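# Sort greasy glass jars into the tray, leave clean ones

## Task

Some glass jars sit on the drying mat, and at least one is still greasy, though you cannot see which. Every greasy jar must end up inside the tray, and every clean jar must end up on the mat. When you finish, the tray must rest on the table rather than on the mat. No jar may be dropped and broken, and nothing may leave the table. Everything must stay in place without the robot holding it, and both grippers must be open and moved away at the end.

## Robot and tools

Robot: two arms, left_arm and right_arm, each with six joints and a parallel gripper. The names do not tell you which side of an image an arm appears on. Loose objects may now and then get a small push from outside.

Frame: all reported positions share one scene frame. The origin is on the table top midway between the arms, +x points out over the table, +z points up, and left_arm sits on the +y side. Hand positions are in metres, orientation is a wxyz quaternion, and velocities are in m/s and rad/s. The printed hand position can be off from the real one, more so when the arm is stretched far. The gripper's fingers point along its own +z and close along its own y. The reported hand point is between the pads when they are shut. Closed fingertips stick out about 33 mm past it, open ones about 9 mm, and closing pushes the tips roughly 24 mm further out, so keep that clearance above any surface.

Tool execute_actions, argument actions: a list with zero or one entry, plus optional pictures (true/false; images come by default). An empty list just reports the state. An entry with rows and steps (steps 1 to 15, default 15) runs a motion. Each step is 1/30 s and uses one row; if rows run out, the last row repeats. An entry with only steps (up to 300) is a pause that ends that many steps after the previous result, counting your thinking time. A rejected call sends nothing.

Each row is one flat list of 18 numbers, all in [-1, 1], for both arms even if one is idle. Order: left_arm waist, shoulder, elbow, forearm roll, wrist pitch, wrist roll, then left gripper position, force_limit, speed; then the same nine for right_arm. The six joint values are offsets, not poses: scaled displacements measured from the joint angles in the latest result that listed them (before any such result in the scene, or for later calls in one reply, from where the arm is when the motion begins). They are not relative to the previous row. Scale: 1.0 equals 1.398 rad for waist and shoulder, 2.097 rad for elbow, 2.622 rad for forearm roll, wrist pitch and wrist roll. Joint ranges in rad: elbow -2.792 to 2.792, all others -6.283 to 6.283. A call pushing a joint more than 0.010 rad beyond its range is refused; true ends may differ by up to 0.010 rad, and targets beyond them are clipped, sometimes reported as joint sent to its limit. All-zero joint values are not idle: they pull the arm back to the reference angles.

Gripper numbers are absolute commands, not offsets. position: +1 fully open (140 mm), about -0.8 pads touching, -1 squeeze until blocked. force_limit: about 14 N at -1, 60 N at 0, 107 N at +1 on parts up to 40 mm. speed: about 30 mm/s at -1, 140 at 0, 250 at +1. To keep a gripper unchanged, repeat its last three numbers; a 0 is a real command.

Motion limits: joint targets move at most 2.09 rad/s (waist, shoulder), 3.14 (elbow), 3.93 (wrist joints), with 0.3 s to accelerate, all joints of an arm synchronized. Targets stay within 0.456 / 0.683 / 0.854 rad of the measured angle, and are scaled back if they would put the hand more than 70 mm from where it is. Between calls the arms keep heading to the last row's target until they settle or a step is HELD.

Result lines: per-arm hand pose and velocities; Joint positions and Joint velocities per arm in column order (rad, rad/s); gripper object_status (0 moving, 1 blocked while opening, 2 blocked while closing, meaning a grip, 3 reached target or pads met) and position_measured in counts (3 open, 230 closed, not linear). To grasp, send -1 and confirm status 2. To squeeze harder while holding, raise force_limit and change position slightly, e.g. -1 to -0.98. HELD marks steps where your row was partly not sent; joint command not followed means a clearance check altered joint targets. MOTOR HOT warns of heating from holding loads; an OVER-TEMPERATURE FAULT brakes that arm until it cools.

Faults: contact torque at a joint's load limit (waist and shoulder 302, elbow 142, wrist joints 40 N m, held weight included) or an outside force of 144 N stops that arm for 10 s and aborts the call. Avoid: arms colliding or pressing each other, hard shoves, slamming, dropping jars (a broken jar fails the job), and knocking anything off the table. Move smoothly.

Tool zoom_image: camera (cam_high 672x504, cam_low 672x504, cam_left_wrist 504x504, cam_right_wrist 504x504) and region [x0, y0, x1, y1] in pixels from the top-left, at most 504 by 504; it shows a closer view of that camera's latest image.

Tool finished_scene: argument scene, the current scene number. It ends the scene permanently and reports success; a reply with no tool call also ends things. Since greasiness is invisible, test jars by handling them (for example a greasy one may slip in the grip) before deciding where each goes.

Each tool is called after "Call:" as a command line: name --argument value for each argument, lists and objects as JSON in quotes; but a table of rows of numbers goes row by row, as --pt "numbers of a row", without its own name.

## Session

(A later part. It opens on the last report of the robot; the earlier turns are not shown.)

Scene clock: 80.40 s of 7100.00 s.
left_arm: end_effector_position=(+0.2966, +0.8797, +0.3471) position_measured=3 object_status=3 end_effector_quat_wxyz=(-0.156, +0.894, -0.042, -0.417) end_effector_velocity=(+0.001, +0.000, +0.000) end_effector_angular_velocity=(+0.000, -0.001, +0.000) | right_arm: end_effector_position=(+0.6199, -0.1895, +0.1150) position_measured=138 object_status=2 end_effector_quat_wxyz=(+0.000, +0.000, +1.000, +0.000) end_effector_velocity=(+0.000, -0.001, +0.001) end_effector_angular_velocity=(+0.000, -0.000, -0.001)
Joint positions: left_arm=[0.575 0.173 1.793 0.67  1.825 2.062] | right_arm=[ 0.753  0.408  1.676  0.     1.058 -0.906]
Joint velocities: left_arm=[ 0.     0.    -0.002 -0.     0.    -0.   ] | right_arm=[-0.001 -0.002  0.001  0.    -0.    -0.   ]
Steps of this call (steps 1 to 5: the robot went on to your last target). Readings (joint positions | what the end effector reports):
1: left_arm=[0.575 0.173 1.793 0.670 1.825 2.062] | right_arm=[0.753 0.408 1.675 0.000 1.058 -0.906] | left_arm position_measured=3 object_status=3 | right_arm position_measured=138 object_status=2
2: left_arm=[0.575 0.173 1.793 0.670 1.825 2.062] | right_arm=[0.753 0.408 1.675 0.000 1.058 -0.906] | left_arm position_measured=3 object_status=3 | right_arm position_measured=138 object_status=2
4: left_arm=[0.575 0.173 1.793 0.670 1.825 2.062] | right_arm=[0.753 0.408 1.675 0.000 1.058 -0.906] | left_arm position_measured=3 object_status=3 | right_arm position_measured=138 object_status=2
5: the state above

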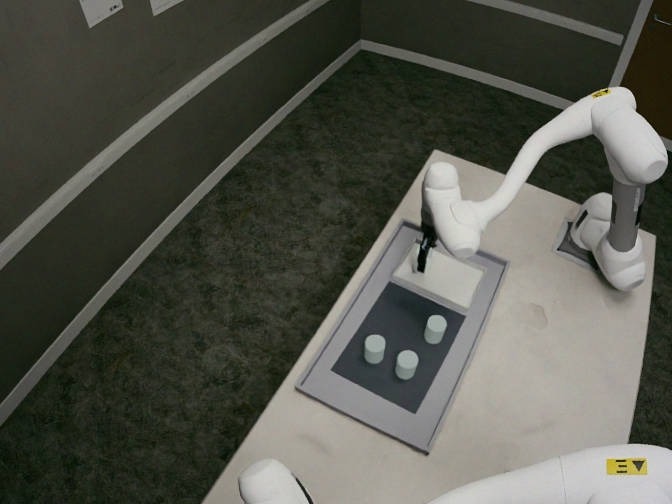

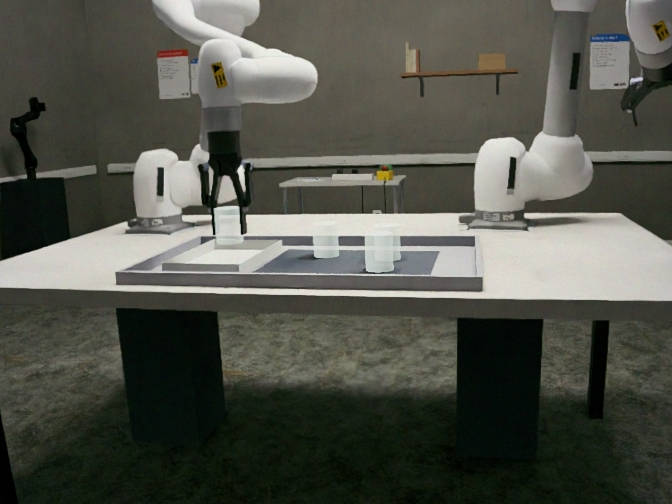

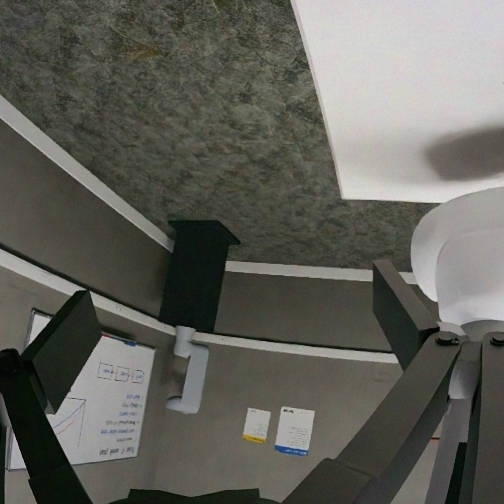

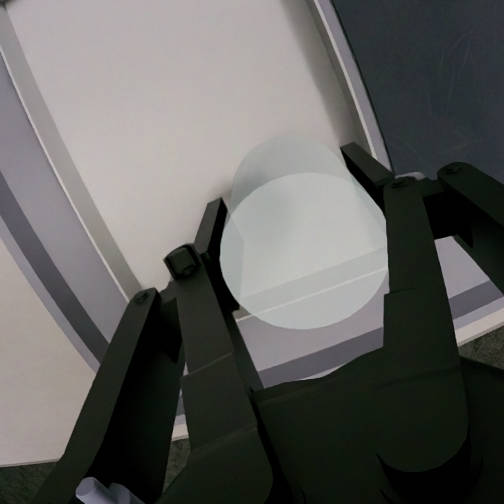

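Call:
execute_actions --actions '[{"rows":[[0,0,0,0,0,0,1,0,0,0,0.0299,0.0173,0,-0.0298,0,-1,0.6,-0.5]],"steps":10}]' --pictures false

Call:
execute_actions --actions '[{"rows":[[0,0,0,0,0,0,1,0,0,0,0.002,0.0012,0,-0.002,0,-1,0.6,-0.5],[0,0,0,0,0,0,1,0,0,0,0.004,0.0025,0,-0.004,0,-1,0.6,-0.5],[0,0,0,0,0,0,1,0,0,0,0.005,0.0031,0,-0.005,0,-1,0.6,-0.5],[0,0,0,0,0,0,1,0,0,0,0.006,0.0037,0,-0.006,0,-1,0.6,-0.5],[0,0,0,0,0,0,1,0,0,0,0.007,0.0044,0,-0.007,0,-1,0.6,-0.5],[0,0,0,0,0,0,1,0,0,0,0.008,0.005,0,-0.0083,0,-1,0.6,-0.5]],"steps":10}]' --pictures false

Call:
execute_actions --actions '[{"rows":[[0,0,0,0,0,0,1,0,0,0,0,0,0,0,0,0.3,-0.5,-0.7]],"steps":11}]' --pictures false

Call:
execute_actions --actions '[{"rows":[[0,0,0,0,0,0,1,0,0,0,-0.051,-0.031,0,0.052,0,0.3,-0.5,-0.7]],"steps":12}]' --pictures false

Call:
execute_actions --actions '[{"rows":[[0,0,0,0,0,0,1,0,0,0.2145,0.3155,-0.3488,0,0.1108,0.1144,0.3,-0.5,0]]}]' --pictures false

Call:
execute_actions --actions '[{"steps":16}]'

Scene clock: 98.17 s of 7100.00 s.
left_arm: end_effector_position=(+0.2966, +0.8797, +0.3471) position_measured=3 object_status=3 end_effector_quat_wxyz=(-0.156, +0.894, -0.042, -0.417) end_effector_velocity=(+0.000, +0.000, -0.000) end_effector_angular_velocity=(-0.001, +0.000, -0.001) | right_arm: end_effector_position=(+0.6206, -0.1891, +0.0671) position_measured=138 object_status=2 end_effector_quat_wxyz=(+0.000, +0.000, +1.000, +0.000) end_effector_velocity=(-0.002, -0.000, -0.001) end_effector_angular_velocity=(-0.001, +0.002, +0.000)
Joint positions: left_arm=[0.575 0.173 1.793 0.67  1.825 2.062] | right_arm=[ 0.753  0.45   1.712 -0.     0.98  -0.906]
Joint velocities: left_arm=[ 0.     0.    -0.    -0.    -0.     0.001] | right_arm=[ 0.001 -0.     0.003  0.001 -0.001  0.   ]
Steps of this call (steps 1 to 15: the robot went on to your last target; steps 16 to 90: nothing new was sent; then 14.43 s passed at rest; steps 91 to 100: all 10 steps of this action). Readings (joint positions | what the end effector reports):
91: left_arm=[0.575 0.173 1.793 0.670 1.825 2.062] | right_arm=[0.753 0.408 1.676 0.000 1.057 -0.906] | left_arm position_measured=3 object_status=3 | right_arm position_measured=138 object_status=2
92: left_arm=[0.575 0.173 1.793 0.670 1.825 2.062] | right_arm=[0.753 0.413 1.680 0.000 1.047 -0.906] | left_arm position_measured=3 object_status=3 | right_arm position_measured=138 object_status=2
94: left_arm=[0.575 0.173 1.793 0.670 1.825 2.062] | right_arm=[0.753 0.439 1.704 0.000 0.999 -0.906] | left_arm position_measured=3 object_status=3 | right_arm position_measured=138 object_status=2
98: left_arm=[0.575 0.173 1.793 0.670 1.825 2.062] | right_arm=[0.753 0.450 1.712 -0.000 0.980 -0.906] | left_arm position_measured=3 object_status=3 | right_arm position_measured=138 object_status=2
100: the state above

Scene clock: 98.50 s of 7100.00 s.
left_arm: end_effector_position=(+0.2966, +0.8797, +0.3471) position_measured=3 object_status=3 end_effector_quat_wxyz=(-0.156, +0.894, -0.042, -0.417) end_effector_velocity=(-0.000, -0.000, -0.001) end_effector_angular_velocity=(+0.001, +0.000, +0.001) | right_arm: end_effector_position=(+0.6201, -0.1894, +0.0542) position_measured=138 object_status=2 end_effector_quat_wxyz=(+0.000, +0.000, +1.000, +0.000) end_effector_velocity=(+0.000, -0.000, -0.002) end_effector_angular_velocity=(-0.000, +0.000, -0.000)
Joint positions: left_arm=[0.575 0.173 1.793 0.67  1.825 2.062] | right_arm=[ 0.753  0.461  1.722  0.     0.958 -0.906]
Joint velocities: left_arm=[-0.     0.     0.002  0.    -0.001 -0.002] | right_arm=[-0.     0.002  0.001  0.    -0.003  0.   ]
Steps of this call (steps 1 to 10: all 10 steps of this action). Readings (joint positions | what the end effector reports):
1: left_arm=[0.575 0.173 1.793 0.670 1.825 2.062] | right_arm=[0.753 0.450 1.712 0.000 0.979 -0.906] | left_arm position_measured=3 object_status=3 | right_arm position_measured=138 object_status=2
2: left_arm=[0.575 0.173 1.793 0.670 1.825 2.062] | right_arm=[0.753 0.451 1.713 0.000 0.976 -0.906] | left_arm position_measured=3 object_status=3 | right_arm position_measured=138 object_status=2
4: left_arm=[0.575 0.173 1.793 0.670 1.825 2.062] | right_arm=[0.753 0.455 1.717 0.000 0.969 -0.906] | left_arm position_measured=3 object_status=3 | right_arm position_measured=138 object_status=2
8: left_arm=[0.575 0.173 1.793 0.670 1.825 2.062] | right_arm=[0.753 0.460 1.722 0.000 0.959 -0.906] | left_arm position_measured=3 object_status=3 | right_arm position_measured=138 object_status=2
10: the state above

Scene clock: 98.87 s of 7100.00 s.
left_arm: end_effector_position=(+0.2966, +0.8797, +0.3471) position_measured=3 object_status=3 end_effector_quat_wxyz=(-0.156, +0.894, -0.042, -0.417) end_effector_velocity=(-0.000, -0.000, -0.000) end_effector_angular_velocity=(-0.000, +0.001, +0.000) | right_arm: end_effector_position=(+0.6201, -0.1894, +0.0542) position_measured=105 object_status=0 end_effector_quat_wxyz=(+0.000, +0.000, +1.000, +0.000) end_effector_velocity=(-0.000, +0.001, +0.000) end_effector_angular_velocity=(+0.000, -0.001, +0.001)
Joint positions: left_arm=[0.575 0.173 1.793 0.67  1.825 2.062] | right_arm=[ 0.753  0.461  1.722  0.     0.958 -0.906]
Joint velocities: left_arm=[-0.     0.     0.    -0.     0.    -0.001] | right_arm=[ 0.001 -0.    -0.    -0.    -0.    -0.   ]
Steps of this call (steps 1 to 11: all 11 steps of this action). Readings (joint positions | what the end effector reports):
1: left_arm=[0.575 0.173 1.793 0.670 1.825 2.062] | right_arm=[0.753 0.461 1.722 0.000 0.958 -0.906] | left_arm position_measured=3 object_status=3 | right_arm position_measured=138 object_status=0
2: left_arm=[0.575 0.173 1.793 0.670 1.825 2.062] | right_arm=[0.753 0.461 1.722 0.000 0.958 -0.906] | left_arm position_measured=3 object_status=3 | right_arm position_measured=138 object_status=0
4: left_arm=[0.575 0.173 1.793 0.670 1.825 2.062] | right_arm=[0.753 0.461 1.722 0.000 0.958 -0.906] | left_arm position_measured=3 object_status=3 | right_arm position_measured=129 object_status=0
8: left_arm=[0.575 0.173 1.793 0.670 1.825 2.062] | right_arm=[0.753 0.461 1.722 0.000 0.958 -0.906] | left_arm position_measured=3 object_status=3 | right_arm position_measured=116 object_status=0
11: the state above

Scene clock: 99.27 s of 7100.00 s.
left_arm: end_effector_position=(+0.2966, +0.8797, +0.3471) position_measured=3 object_status=3 end_effector_quat_wxyz=(-0.156, +0.894, -0.042, -0.417) end_effector_velocity=(-0.000, -0.000, +0.000) end_effector_angular_velocity=(+0.000, -0.000, +0.000) | right_arm: end_effector_position=(+0.6194, -0.1900, +0.1375) position_measured=91 object_status=3 end_effector_quat_wxyz=(+0.000, +0.000, +1.000, +0.000) end_effector_velocity=(+0.001, -0.000, +0.000) end_effector_angular_velocity=(-0.001, -0.001, +0.000)
Joint positions: left_arm=[0.575 0.173 1.793 0.67  1.825 2.062] | right_arm=[ 0.753  0.389  1.657  0.     1.095 -0.906]
Joint velocities: left_arm=[ 0. -0.  0. -0.  0. -0.] | right_arm=[-0.     0.    -0.001 -0.001  0.001  0.   ]
Steps of this call (steps 1 to 12: all 12 steps of this action). Readings (joint positions | what the end effector reports):
1: left_arm=[0.575 0.173 1.793 0.670 1.825 2.062] | right_arm=[0.753 0.460 1.722 0.000 0.959 -0.906] | left_arm position_measured=3 object_status=3 | right_arm position_measured=102 object_status=0
2: left_arm=[0.575 0.173 1.793 0.670 1.825 2.062] | right_arm=[0.753 0.456 1.717 -0.000 0.970 -0.906] | left_arm position_measured=3 object_status=3 | right_arm position_measured=99 object_status=0
4: left_arm=[0.575 0.173 1.793 0.670 1.825 2.062] | right_arm=[0.753 0.424 1.688 -0.000 1.030 -0.906] | left_arm position_measured=3 object_status=3 | right_arm position_measured=92 object_status=0
8: left_arm=[0.575 0.173 1.793 0.670 1.825 2.062] | right_arm=[0.753 0.389 1.658 0.000 1.094 -0.906] | left_arm position_measured=3 object_status=3 | right_arm position_measured=91 object_status=0
12: the state above

Scene clock: 99.77 s of 7100.00 s.
left_arm: end_effector_position=(+0.2966, +0.8797, +0.3471) position_measured=3 object_status=3 end_effector_quat_wxyz=(-0.156, +0.894, -0.042, -0.417) end_effector_velocity=(-0.000, -0.000, -0.000) end_effector_angular_velocity=(-0.000, -0.000, -0.000) | right_arm: end_effector_position=(+0.6428, +0.0367, +0.1446) position_measured=91 object_status=3 end_effector_quat_wxyz=(-0.001, +0.001, +1.000, -0.001) end_effector_velocity=(-0.049, +0.520, -0.015) end_effector_angular_velocity=(+0.004, -0.004, +0.004)
Joint positions: left_arm=[0.575 0.173 1.793 0.67  1.825 2.062] | right_arm=[ 0.934  0.657  1.216 -0.     1.271 -0.724]
Joint velocities: left_arm=[-0. -0.  0. -0. -0.  0.] | right_arm=[ 0.419  0.614 -1.022  0.001  0.402  0.415]
Steps of this call (steps 1 to 15: all 15 steps of this action). Readings (joint positions | what the end effector reports):
1: left_arm=[0.575 0.173 1.793 0.670 1.825 2.062] | right_arm=[0.753 0.390 1.656 0.000 1.095 -0.906] | left_arm position_measured=3 object_status=3 | right_arm position_measured=91 object_status=3
2: left_arm=[0.575 0.173 1.793 0.670 1.825 2.062] | right_arm=[0.756 0.395 1.648 -0.000 1.099 -0.902] | left_arm position_measured=3 object_status=3 | right_arm position_measured=91 object_status=3
4: left_arm=[0.575 0.173 1.793 0.670 1.825 2.062] | right_arm=[0.778 0.428 1.597 -0.000 1.120 -0.880] | left_arm position_measured=3 object_status=3 | right_arm position_measured=91 object_status=3
8: left_arm=[0.575 0.173 1.793 0.670 1.825 2.062] | right_arm=[0.836 0.513 1.457 -0.000 1.176 -0.822] | left_arm position_measured=3 object_status=3 | right_arm position_measured=91 object_status=3
15: the state above

Scene clock: 100.30 s of 7100.00 s.
left_arm: end_effector_position=(+0.2966, +0.8797, +0.3471) position_measured=3 object_status=3 end_effector_quat_wxyz=(-0.156, +0.894, -0.042, -0.417) end_effector_velocity=(+0.000, +0.000, +0.000) end_effector_angular_velocity=(-0.000, -0.001, -0.001) | right_arm: end_effector_position=(+0.6100, +0.1785, +0.1353) position_measured=91 object_status=3 end_effector_quat_wxyz=(+0.000, +0.000, +1.000, +0.000) end_effector_velocity=(-0.001, +0.001, -0.000) end_effector_angular_velocity=(-0.000, +0.000, +0.001)
Joint positions: left_arm=[0.575 0.173 1.793 0.67  1.825 2.062] | right_arm=[ 1.052  0.83   0.926  0.     1.385 -0.606]
Joint velocities: left_arm=[-0.    -0.    -0.     0.    -0.001  0.001] | right_arm=[ 0.001  0.     0.    -0.     0.     0.   ]
Steps of this call (steps 1 to 16: the robot went on to your last target). Readings (joint positions | what the end effector reports):
1: left_arm=[0.575 0.173 1.793 0.670 1.825 2.062] | right_arm=[0.948 0.678 1.181 -0.000 1.285 -0.710] | left_arm position_measured=3 object_status=3 | right_arm position_measured=91 object_status=3
2: left_arm=[0.575 0.173 1.793 0.670 1.825 2.062] | right_arm=[0.962 0.699 1.146 0.000 1.298 -0.696] | left_arm position_measured=3 object_status=3 | right_arm position_measured=91 object_status=3
4: left_arm=[0.575 0.173 1.793 0.670 1.825 2.062] | right_arm=[0.991 0.740 1.076 0.000 1.326 -0.668] | left_arm position_measured=3 object_status=3 | right_arm position_measured=91 object_status=3
8: left_arm=[0.575 0.173 1.793 0.670 1.825 2.062] | right_arm=[1.043 0.816 0.950 0.000 1.376 -0.616] | left_arm position_measured=3 object_status=3 | right_arm position_measured=91 object_status=3
16: the state above

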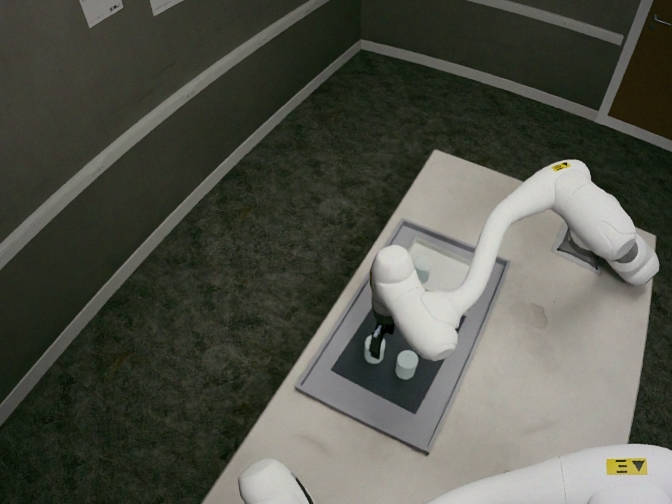

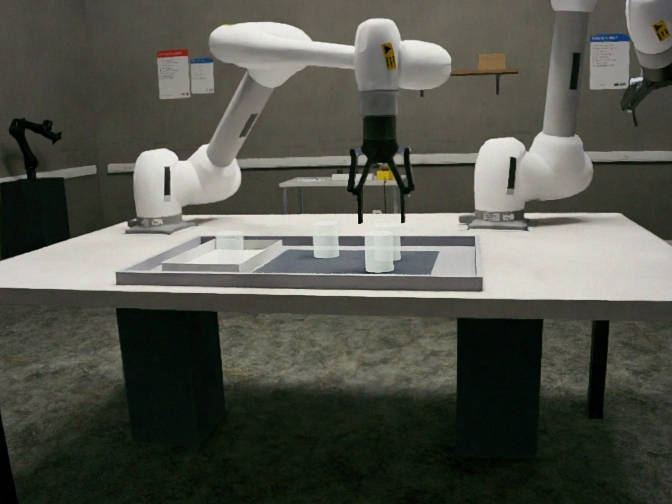

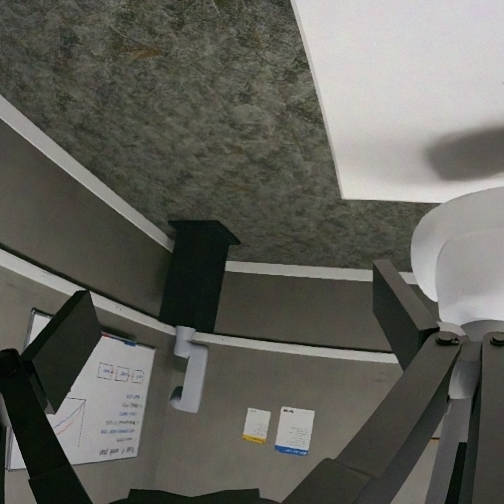

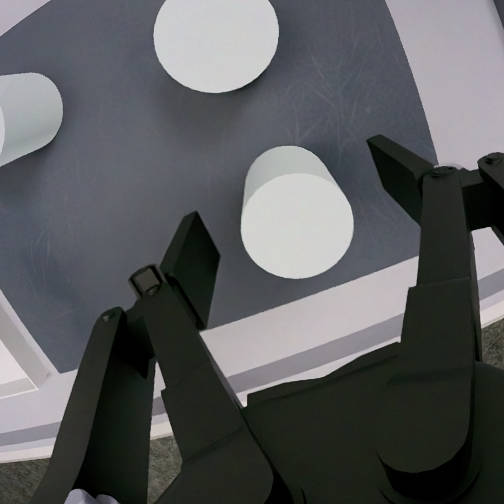

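Call:
execute_actions --actions '[]'

Call:
execute_actions --actions '[{"rows":[[0,0,0,0,0,0,1,0,0,-0.0017,0.022,0.0435,0,-0.0464,-0.001,0.3,-0.5,0]],"steps":15}]'

Scene clock: 118.67 s of 7100.00 s.
left_arm: end_effector_position=(+0.2966, +0.8797, +0.3471) position_measured=3 object_status=3 end_effector_quat_wxyz=(-0.156, +0.894, -0.042, -0.417) end_effector_velocity=(+0.000, +0.000, -0.000) end_effector_angular_velocity=(-0.000, -0.000, -0.000) | right_arm: end_effector_position=(+0.6100, +0.1785, +0.1351) position_measured=91 object_status=3 end_effector_quat_wxyz=(+0.000, +0.000, +1.000, +0.000) end_effector_velocity=(-0.000, +0.000, -0.001) end_effector_angular_velocity=(-0.000, +0.000, +0.000)
Joint positions: left_arm=[0.575 0.173 1.793 0.67  1.825 2.062] | right_arm=[ 1.052  0.831  0.926  0.     1.385 -0.606]
Joint velocities: left_arm=[ 0.     0.     0.    -0.001 -0.001  0.   ] | right_arm=[ 0.     0.001 -0.     0.    -0.    -0.   ]
Steps of this call (steps 1 to 15: the robot went on to your last target; steps 16 to 90: nothing new was sent; then 15.37 s passed at rest). Readings (joint positions | what the end effector reports):
1: left_arm=[0.575 0.173 1.793 0.670 1.825 2.062] | right_arm=[1.052 0.830 0.926 0.000 1.385 -0.606] | left_arm position_measured=3 object_status=3 | right_arm position_measured=91 object_status=3
2: left_arm=[0.575 0.173 1.793 0.670 1.825 2.062] | right_arm=[1.052 0.830 0.926 0.000 1.385 -0.606] | left_arm position_measured=3 object_status=3 | right_arm position_measured=91 object_status=3
4: left_arm=[0.575 0.173 1.793 0.670 1.825 2.062] | right_arm=[1.052 0.830 0.926 0.000 1.385 -0.606] | left_arm position_measured=3 object_status=3 | right_arm position_measured=91 object_status=3
8: left_arm=[0.575 0.173 1.793 0.670 1.825 2.062] | right_arm=[1.052 0.831 0.926 0.000 1.385 -0.606] | left_arm position_measured=3 object_status=3 | right_arm position_measured=91 object_status=3
90: the state above
All arms were judged still, so your last target was given up. Only a new action makes them travel on or press farther. Fingers that are still opening or closing keep moving.

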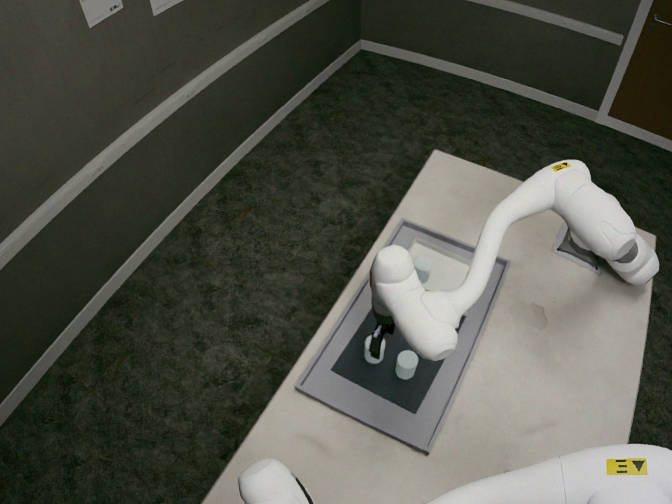

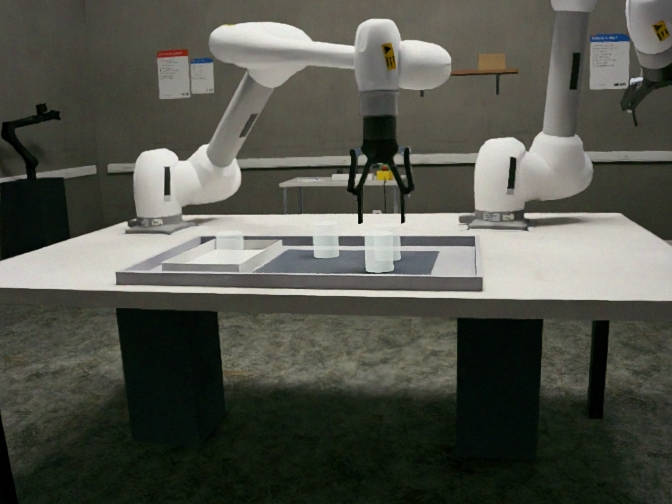

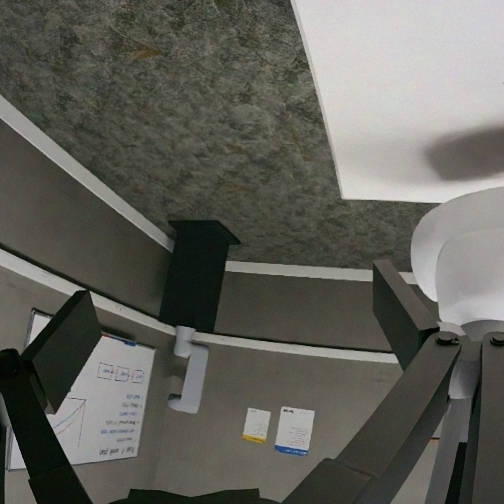

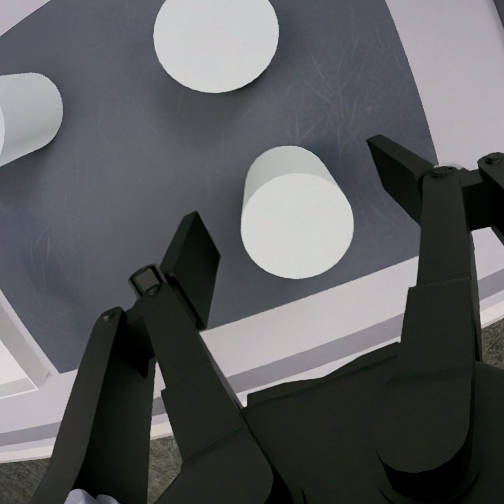

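Scene clock: 119.17 s of 7100.00 s.
left_arm: end_effector_position=(+0.2966, +0.8797, +0.3471) position_measured=3 object_status=3 end_effector_quat_wxyz=(-0.156, +0.894, -0.042, -0.417) end_effector_velocity=(-0.001, -0.000, -0.000) end_effector_angular_velocity=(-0.002, +0.002, -0.001) | right_arm: end_effector_position=(+0.6097, +0.1739, +0.0548) position_measured=91 object_status=3 end_effector_quat_wxyz=(-0.000, +0.000, +1.000, +0.000) end_effector_velocity=(+0.001, -0.001, -0.001) end_effector_angular_velocity=(-0.001, +0.001, -0.001)
Joint positions: left_arm=[0.575 0.173 1.793 0.67  1.825 2.062] | right_arm=[ 1.05   0.861  1.017  0.     1.263 -0.609]
Joint velocities: left_arm=[ 0.    -0.     0.001 -0.     0.001  0.002] | right_arm=[-0.001  0.     0.001  0.    -0.    -0.   ]
Steps of this call (steps 1 to 15: all 15 steps of this action). Readings (joint positions | what the end effector reports):
1: left_arm=[0.575 0.173 1.793 0.670 1.825 2.062] | right_arm=[1.052 0.831 0.926 0.000 1.384 -0.606] | left_arm position_measured=3 object_status=3 | right_arm position_measured=91 object_status=3
2: left_arm=[0.575 0.173 1.793 0.670 1.825 2.062] | right_arm=[1.052 0.833 0.933 0.000 1.374 -0.606] | left_arm position_measured=3 object_status=3 | right_arm position_measured=91 object_status=3
4: left_arm=[0.575 0.173 1.793 0.670 1.825 2.062] | right_arm=[1.052 0.848 0.978 0.000 1.316 -0.608] | left_arm position_measured=3 object_status=3 | right_arm position_measured=91 object_status=3
8: left_arm=[0.575 0.173 1.793 0.670 1.825 2.062] | right_arm=[1.050 0.862 1.016 0.000 1.264 -0.609] | left_arm position_measured=3 object_status=3 | right_arm position_measured=91 object_status=3
15: the state above

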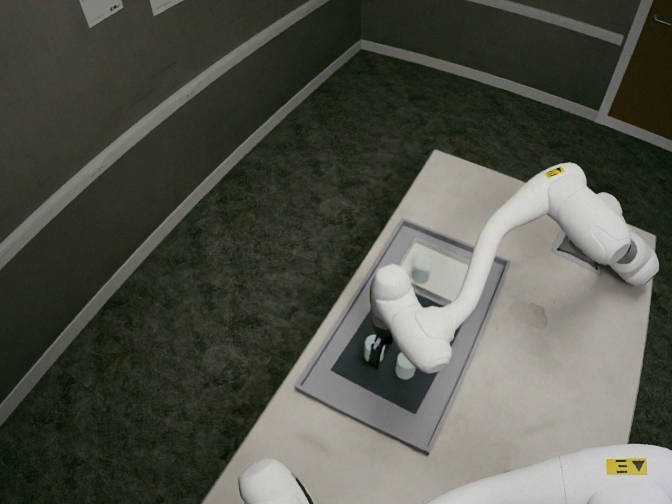

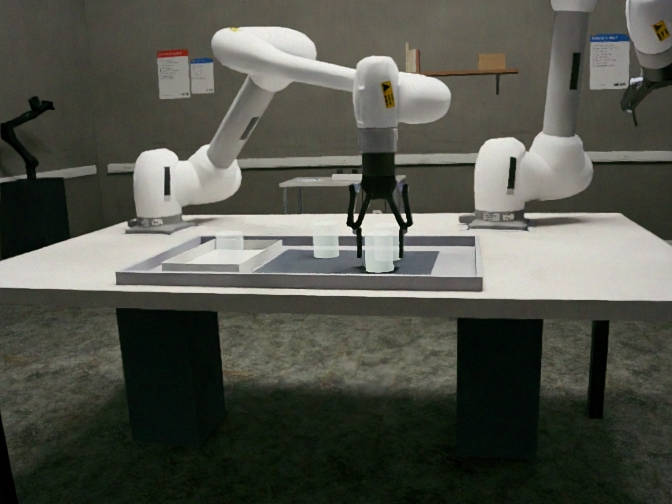

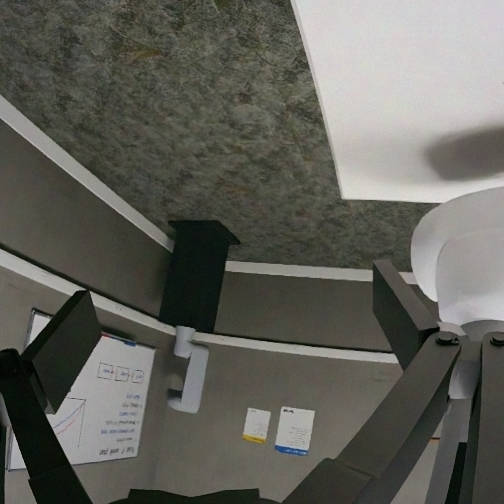

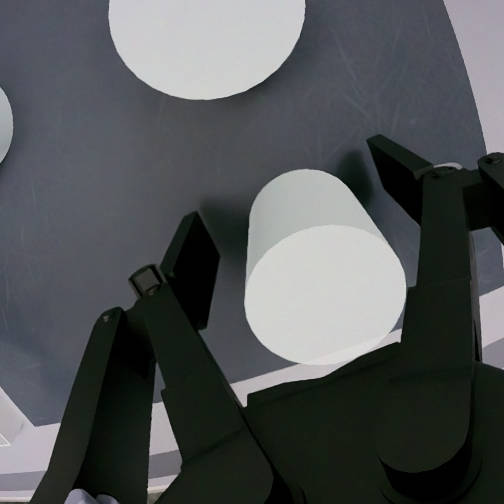

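Call:
execute_actions --actions '[{"rows":[[0,0,0,0,0,0,1,0,0,0,0,0,0,0,0,-0.22,-0.5,-0.9]],"steps":15}]' --pictures false

Call:
execute_actions --actions '[{"steps":24}]'

Scene clock: 124.10 s of 7100.00 s.
left_arm: end_effector_position=(+0.2966, +0.8797, +0.3471) position_measured=3 object_status=3 end_effector_quat_wxyz=(-0.156, +0.894, -0.042, -0.417) end_effector_velocity=(-0.000, +0.000, -0.001) end_effector_angular_velocity=(-0.001, -0.000, -0.001) | right_arm: end_effector_position=(+0.6097, +0.1739, +0.0548) position_measured=121 object_status=0 end_effector_quat_wxyz=(-0.000, +0.000, +1.000, +0.000) end_effector_velocity=(+0.000, -0.001, -0.001) end_effector_angular_velocity=(-0.001, +0.000, -0.000)
Joint positions: left_arm=[0.575 0.173 1.793 0.67  1.825 2.062] | right_arm=[ 1.05   0.861  1.017  0.     1.263 -0.609]
Joint velocities: left_arm=[-0.    -0.     0.001 -0.    -0.001  0.001] | right_arm=[-0.001  0.     0.001 -0.    -0.    -0.   ]
Steps of this call (steps 1 to 15: the robot went on to your last target; steps 16 to 90: nothing new was sent; then 1.43 s passed at rest; steps 91 to 105: all 15 steps of this action). Readings (joint positions | what the end effector reports):
91: left_arm=[0.575 0.173 1.793 0.670 1.825 2.062] | right_arm=[1.050 0.861 1.017 0.000 1.263 -0.609] | left_arm position_measured=3 object_status=3 | right_arm position_measured=91 object_status=0
92: left_arm=[0.575 0.173 1.793 0.670 1.825 2.062] | right_arm=[1.050 0.861 1.017 0.000 1.263 -0.609] | left_arm position_measured=3 object_status=3 | right_arm position_measured=93 object_status=0
94: left_arm=[0.575 0.173 1.793 0.670 1.825 2.062] | right_arm=[1.050 0.861 1.017 0.000 1.263 -0.609] | left_arm position_measured=3 object_status=3 | right_arm position_measured=97 object_status=0
98: left_arm=[0.575 0.173 1.793 0.670 1.825 2.062] | right_arm=[1.050 0.861 1.017 0.000 1.263 -0.609] | left_arm position_measured=3 object_status=3 | right_arm position_measured=106 object_status=0
105: the state above

Scene clock: 124.90 s of 7100.00 s.
left_arm: end_effector_position=(+0.2966, +0.8797, +0.3471) position_measured=3 object_status=3 end_effector_quat_wxyz=(-0.156, +0.894, -0.042, -0.417) end_effector_velocity=(+0.000, +0.000, +0.001) end_effector_angular_velocity=(+0.001, -0.002, -0.000) | right_arm: end_effector_position=(+0.6097, +0.1739, +0.0548) position_measured=157 object_status=3 end_effector_quat_wxyz=(-0.000, +0.000, +1.000, +0.000) end_effector_velocity=(-0.000, +0.000, +0.002) end_effector_angular_velocity=(+0.001, -0.001, +0.000)
Joint positions: left_arm=[0.575 0.173 1.793 0.67  1.825 2.062] | right_arm=[ 1.05   0.861  1.017  0.     1.263 -0.609]
Joint velocities: left_arm=[-0.    -0.001 -0.001  0.    -0.    -0.   ] | right_arm=[ 0.    -0.001 -0.    -0.    -0.    -0.   ]
Steps of this call (steps 1 to 15: the robot went on to your last target; steps 16 to 24: nothing new was sent). Readings (joint positions | what the end effector reports):
1: left_arm=[0.575 0.173 1.793 0.670 1.825 2.062] | right_arm=[1.050 0.861 1.017 0.000 1.263 -0.609] | left_arm position_measured=3 object_status=3 | right_arm position_measured=124 object_status=0
2: left_arm=[0.575 0.173 1.793 0.670 1.825 2.062] | right_arm=[1.050 0.861 1.017 0.000 1.263 -0.609] | left_arm position_measured=3 object_status=3 | right_arm position_measured=126 object_status=0
4: left_arm=[0.575 0.173 1.793 0.670 1.825 2.062] | right_arm=[1.050 0.861 1.017 0.000 1.263 -0.609] | left_arm position_measured=3 object_status=3 | right_arm position_measured=130 object_status=0
8: left_arm=[0.575 0.173 1.793 0.670 1.825 2.062] | right_arm=[1.050 0.861 1.017 0.000 1.263 -0.609] | left_arm position_measured=3 object_status=3 | right_arm position_measured=139 object_status=0
24: the state above
All arms were judged still, so your last target was given up. Only a new action makes them travel on or press farther. Fingers that are still opening or closing keep moving.

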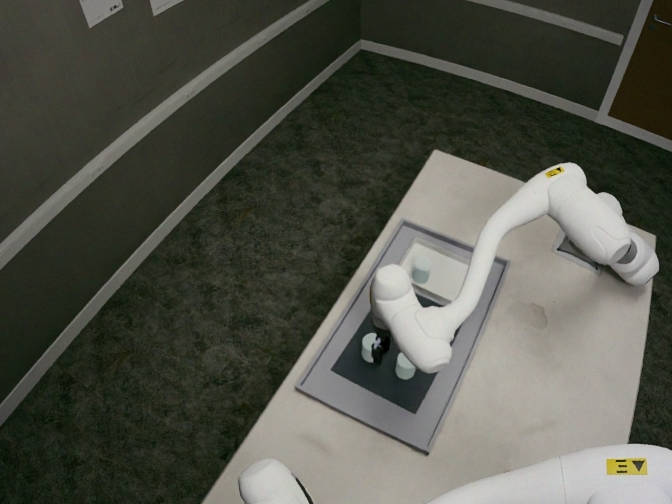

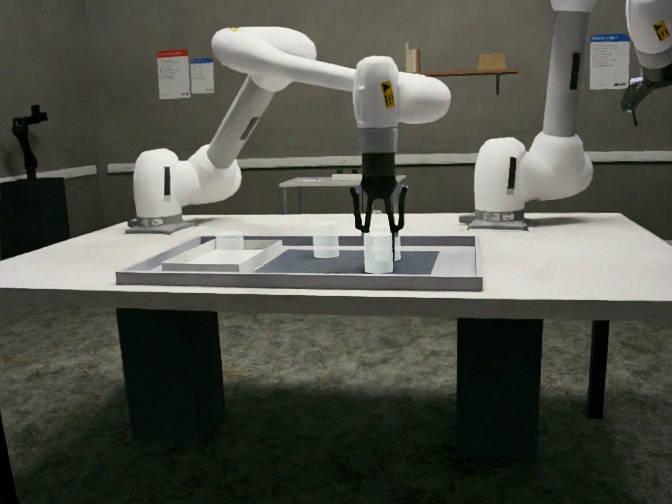

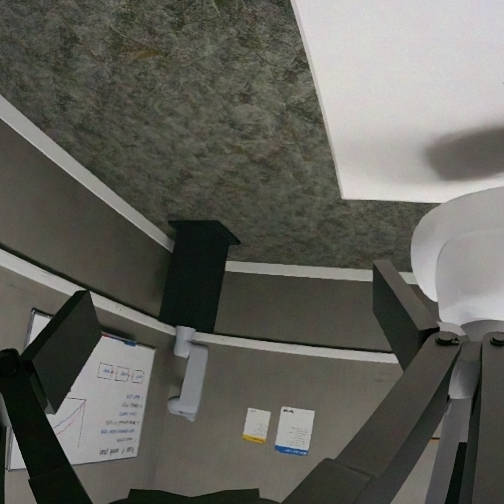

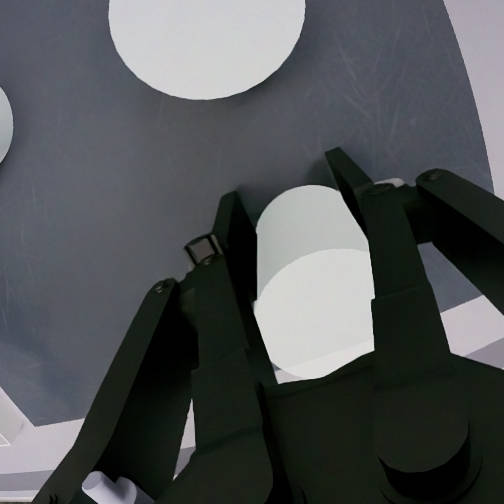

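Call:
execute_actions --actions '[{"rows":[[0,0,0,0,0,0,1,0,0,0,0,0,0,0,0,0.45,-0.5,0.3]],"steps":10}]' --pictures false

Call:
execute_actions --actions '[{"rows":[[0,0,0,0,0,0,1,0,0,0.0712,-0.0717,0.0887,0,-0.0325,0.038,0.45,-0.5,0.3]],"steps":15}]'

Scene clock: 134.73 s of 7100.00 s.
left_arm: end_effector_position=(+0.2966, +0.8797, +0.3471) position_measured=3 object_status=3 end_effector_quat_wxyz=(-0.156, +0.894, -0.042, -0.417) end_effector_velocity=(+0.000, +0.000, +0.001) end_effector_angular_velocity=(+0.000, +0.000, +0.000) | right_arm: end_effector_position=(+0.6097, +0.1739, +0.0548) position_measured=76 object_status=0 end_effector_quat_wxyz=(-0.000, +0.000, +1.000, +0.000) end_effector_velocity=(+0.000, -0.000, +0.001) end_effector_angular_velocity=(+0.001, -0.001, -0.001)
Joint positions: left_arm=[0.575 0.173 1.793 0.67  1.825 2.062] | right_arm=[ 1.05   0.861  1.017  0.     1.263 -0.609]
Joint velocities: left_arm=[-0.     0.    -0.001  0.     0.001  0.   ] | right_arm=[-0.    -0.001  0.    -0.    -0.     0.   ]
Steps of this call (steps 1 to 90: nothing new was sent; then 6.50 s passed at rest; steps 91 to 100: all 10 steps of this action). Readings (joint positions | what the end effector reports):
91: left_arm=[0.575 0.173 1.793 0.670 1.825 2.062] | right_arm=[1.050 0.861 1.017 0.000 1.263 -0.609] | left_arm position_measured=3 object_status=3 | right_arm position_measured=157 object_status=0
92: left_arm=[0.575 0.173 1.793 0.670 1.825 2.062] | right_arm=[1.050 0.861 1.017 0.000 1.263 -0.609] | left_arm position_measured=3 object_status=3 | right_arm position_measured=151 object_status=0
94: left_arm=[0.575 0.173 1.793 0.670 1.825 2.062] | right_arm=[1.050 0.861 1.017 0.000 1.263 -0.609] | left_arm position_measured=3 object_status=3 | right_arm position_measured=132 object_status=0
98: left_arm=[0.575 0.173 1.793 0.670 1.825 2.062] | right_arm=[1.050 0.861 1.017 0.000 1.263 -0.609] | left_arm position_measured=3 object_status=3 | right_arm position_measured=95 object_status=0
100: the state above

Scene clock: 135.23 s of 7100.00 s.
left_arm: end_effector_position=(+0.2966, +0.8797, +0.3471) position_measured=3 object_status=3 end_effector_quat_wxyz=(-0.156, +0.894, -0.042, -0.417) end_effector_velocity=(-0.000, -0.000, -0.000) end_effector_angular_velocity=(-0.001, +0.001, +0.000) | right_arm: end_effector_position=(+0.4942, +0.1722, +0.0547) position_measured=72 object_status=3 end_effector_quat_wxyz=(-0.000, +0.000, +1.000, -0.000) end_effector_velocity=(+0.000, -0.000, +0.001) end_effector_angular_velocity=(+0.001, -0.000, -0.001)
Joint positions: left_arm=[0.575 0.173 1.793 0.67  1.825 2.062] | right_arm=[ 1.15   0.761  1.203  0.     1.178 -0.509]
Joint velocities: left_arm=[-0.     0.     0.001 -0.     0.    -0.   ] | right_arm=[-0.001 -0.001  0.001  0.    -0.     0.   ]
Steps of this call (steps 1 to 15: all 15 steps of this action). Readings (joint positions | what the end effector reports):
1: left_arm=[0.575 0.173 1.793 0.670 1.825 2.062] | right_arm=[1.050 0.861 1.017 0.000 1.263 -0.609] | left_arm position_measured=3 object_status=3 | right_arm position_measured=72 object_status=0
2: left_arm=[0.575 0.173 1.793 0.670 1.825 2.062] | right_arm=[1.054 0.857 1.026 0.000 1.259 -0.604] | left_arm position_measured=3 object_status=3 | right_arm position_measured=72 object_status=0
4: left_arm=[0.575 0.173 1.793 0.670 1.825 2.062] | right_arm=[1.081 0.830 1.076 0.000 1.236 -0.577] | left_arm position_measured=3 object_status=3 | right_arm position_measured=72 object_status=0
8: left_arm=[0.575 0.173 1.793 0.670 1.825 2.062] | right_arm=[1.141 0.770 1.186 0.000 1.186 -0.518] | left_arm position_measured=3 object_status=3 | right_arm position_measured=72 object_status=3
15: the state above

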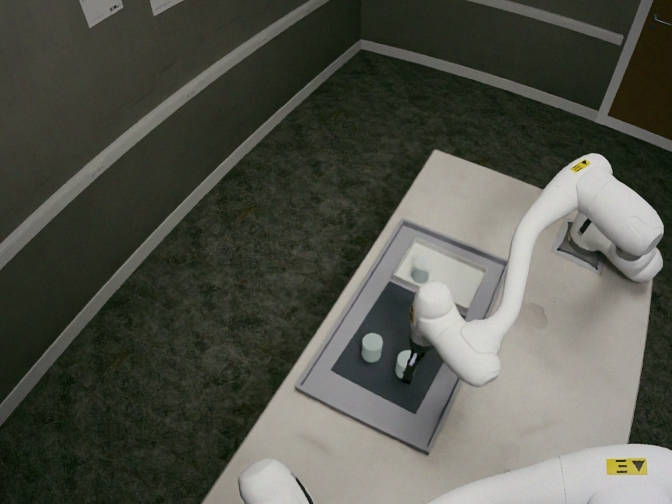

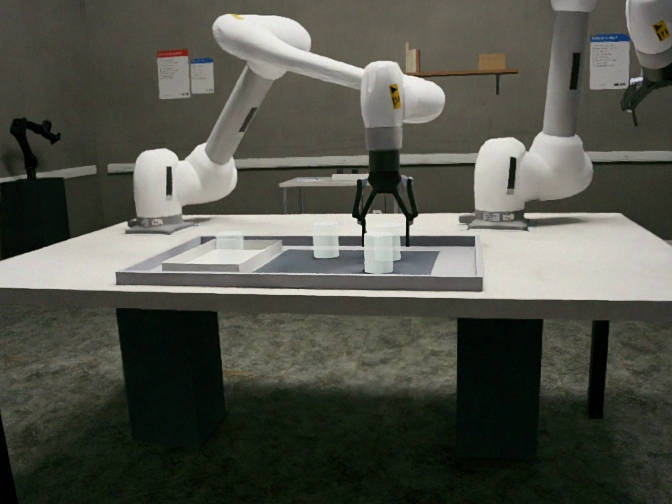

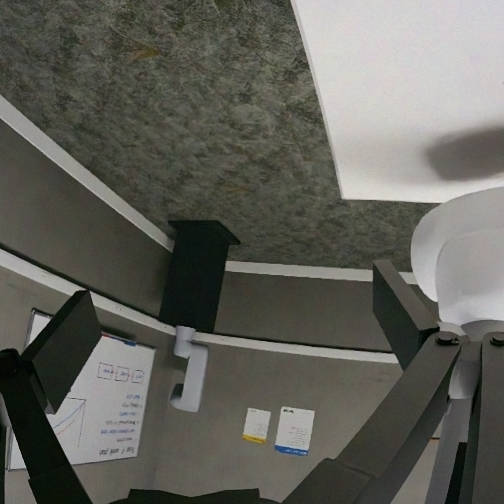

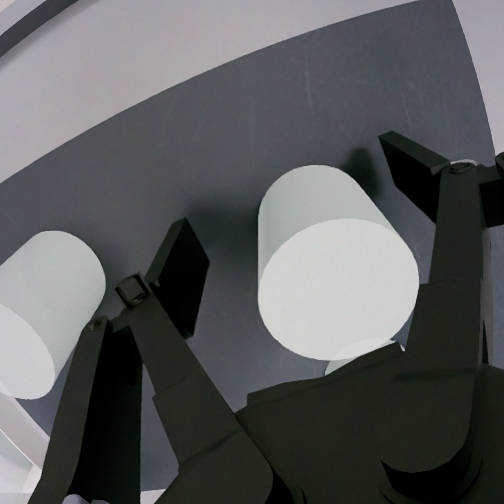

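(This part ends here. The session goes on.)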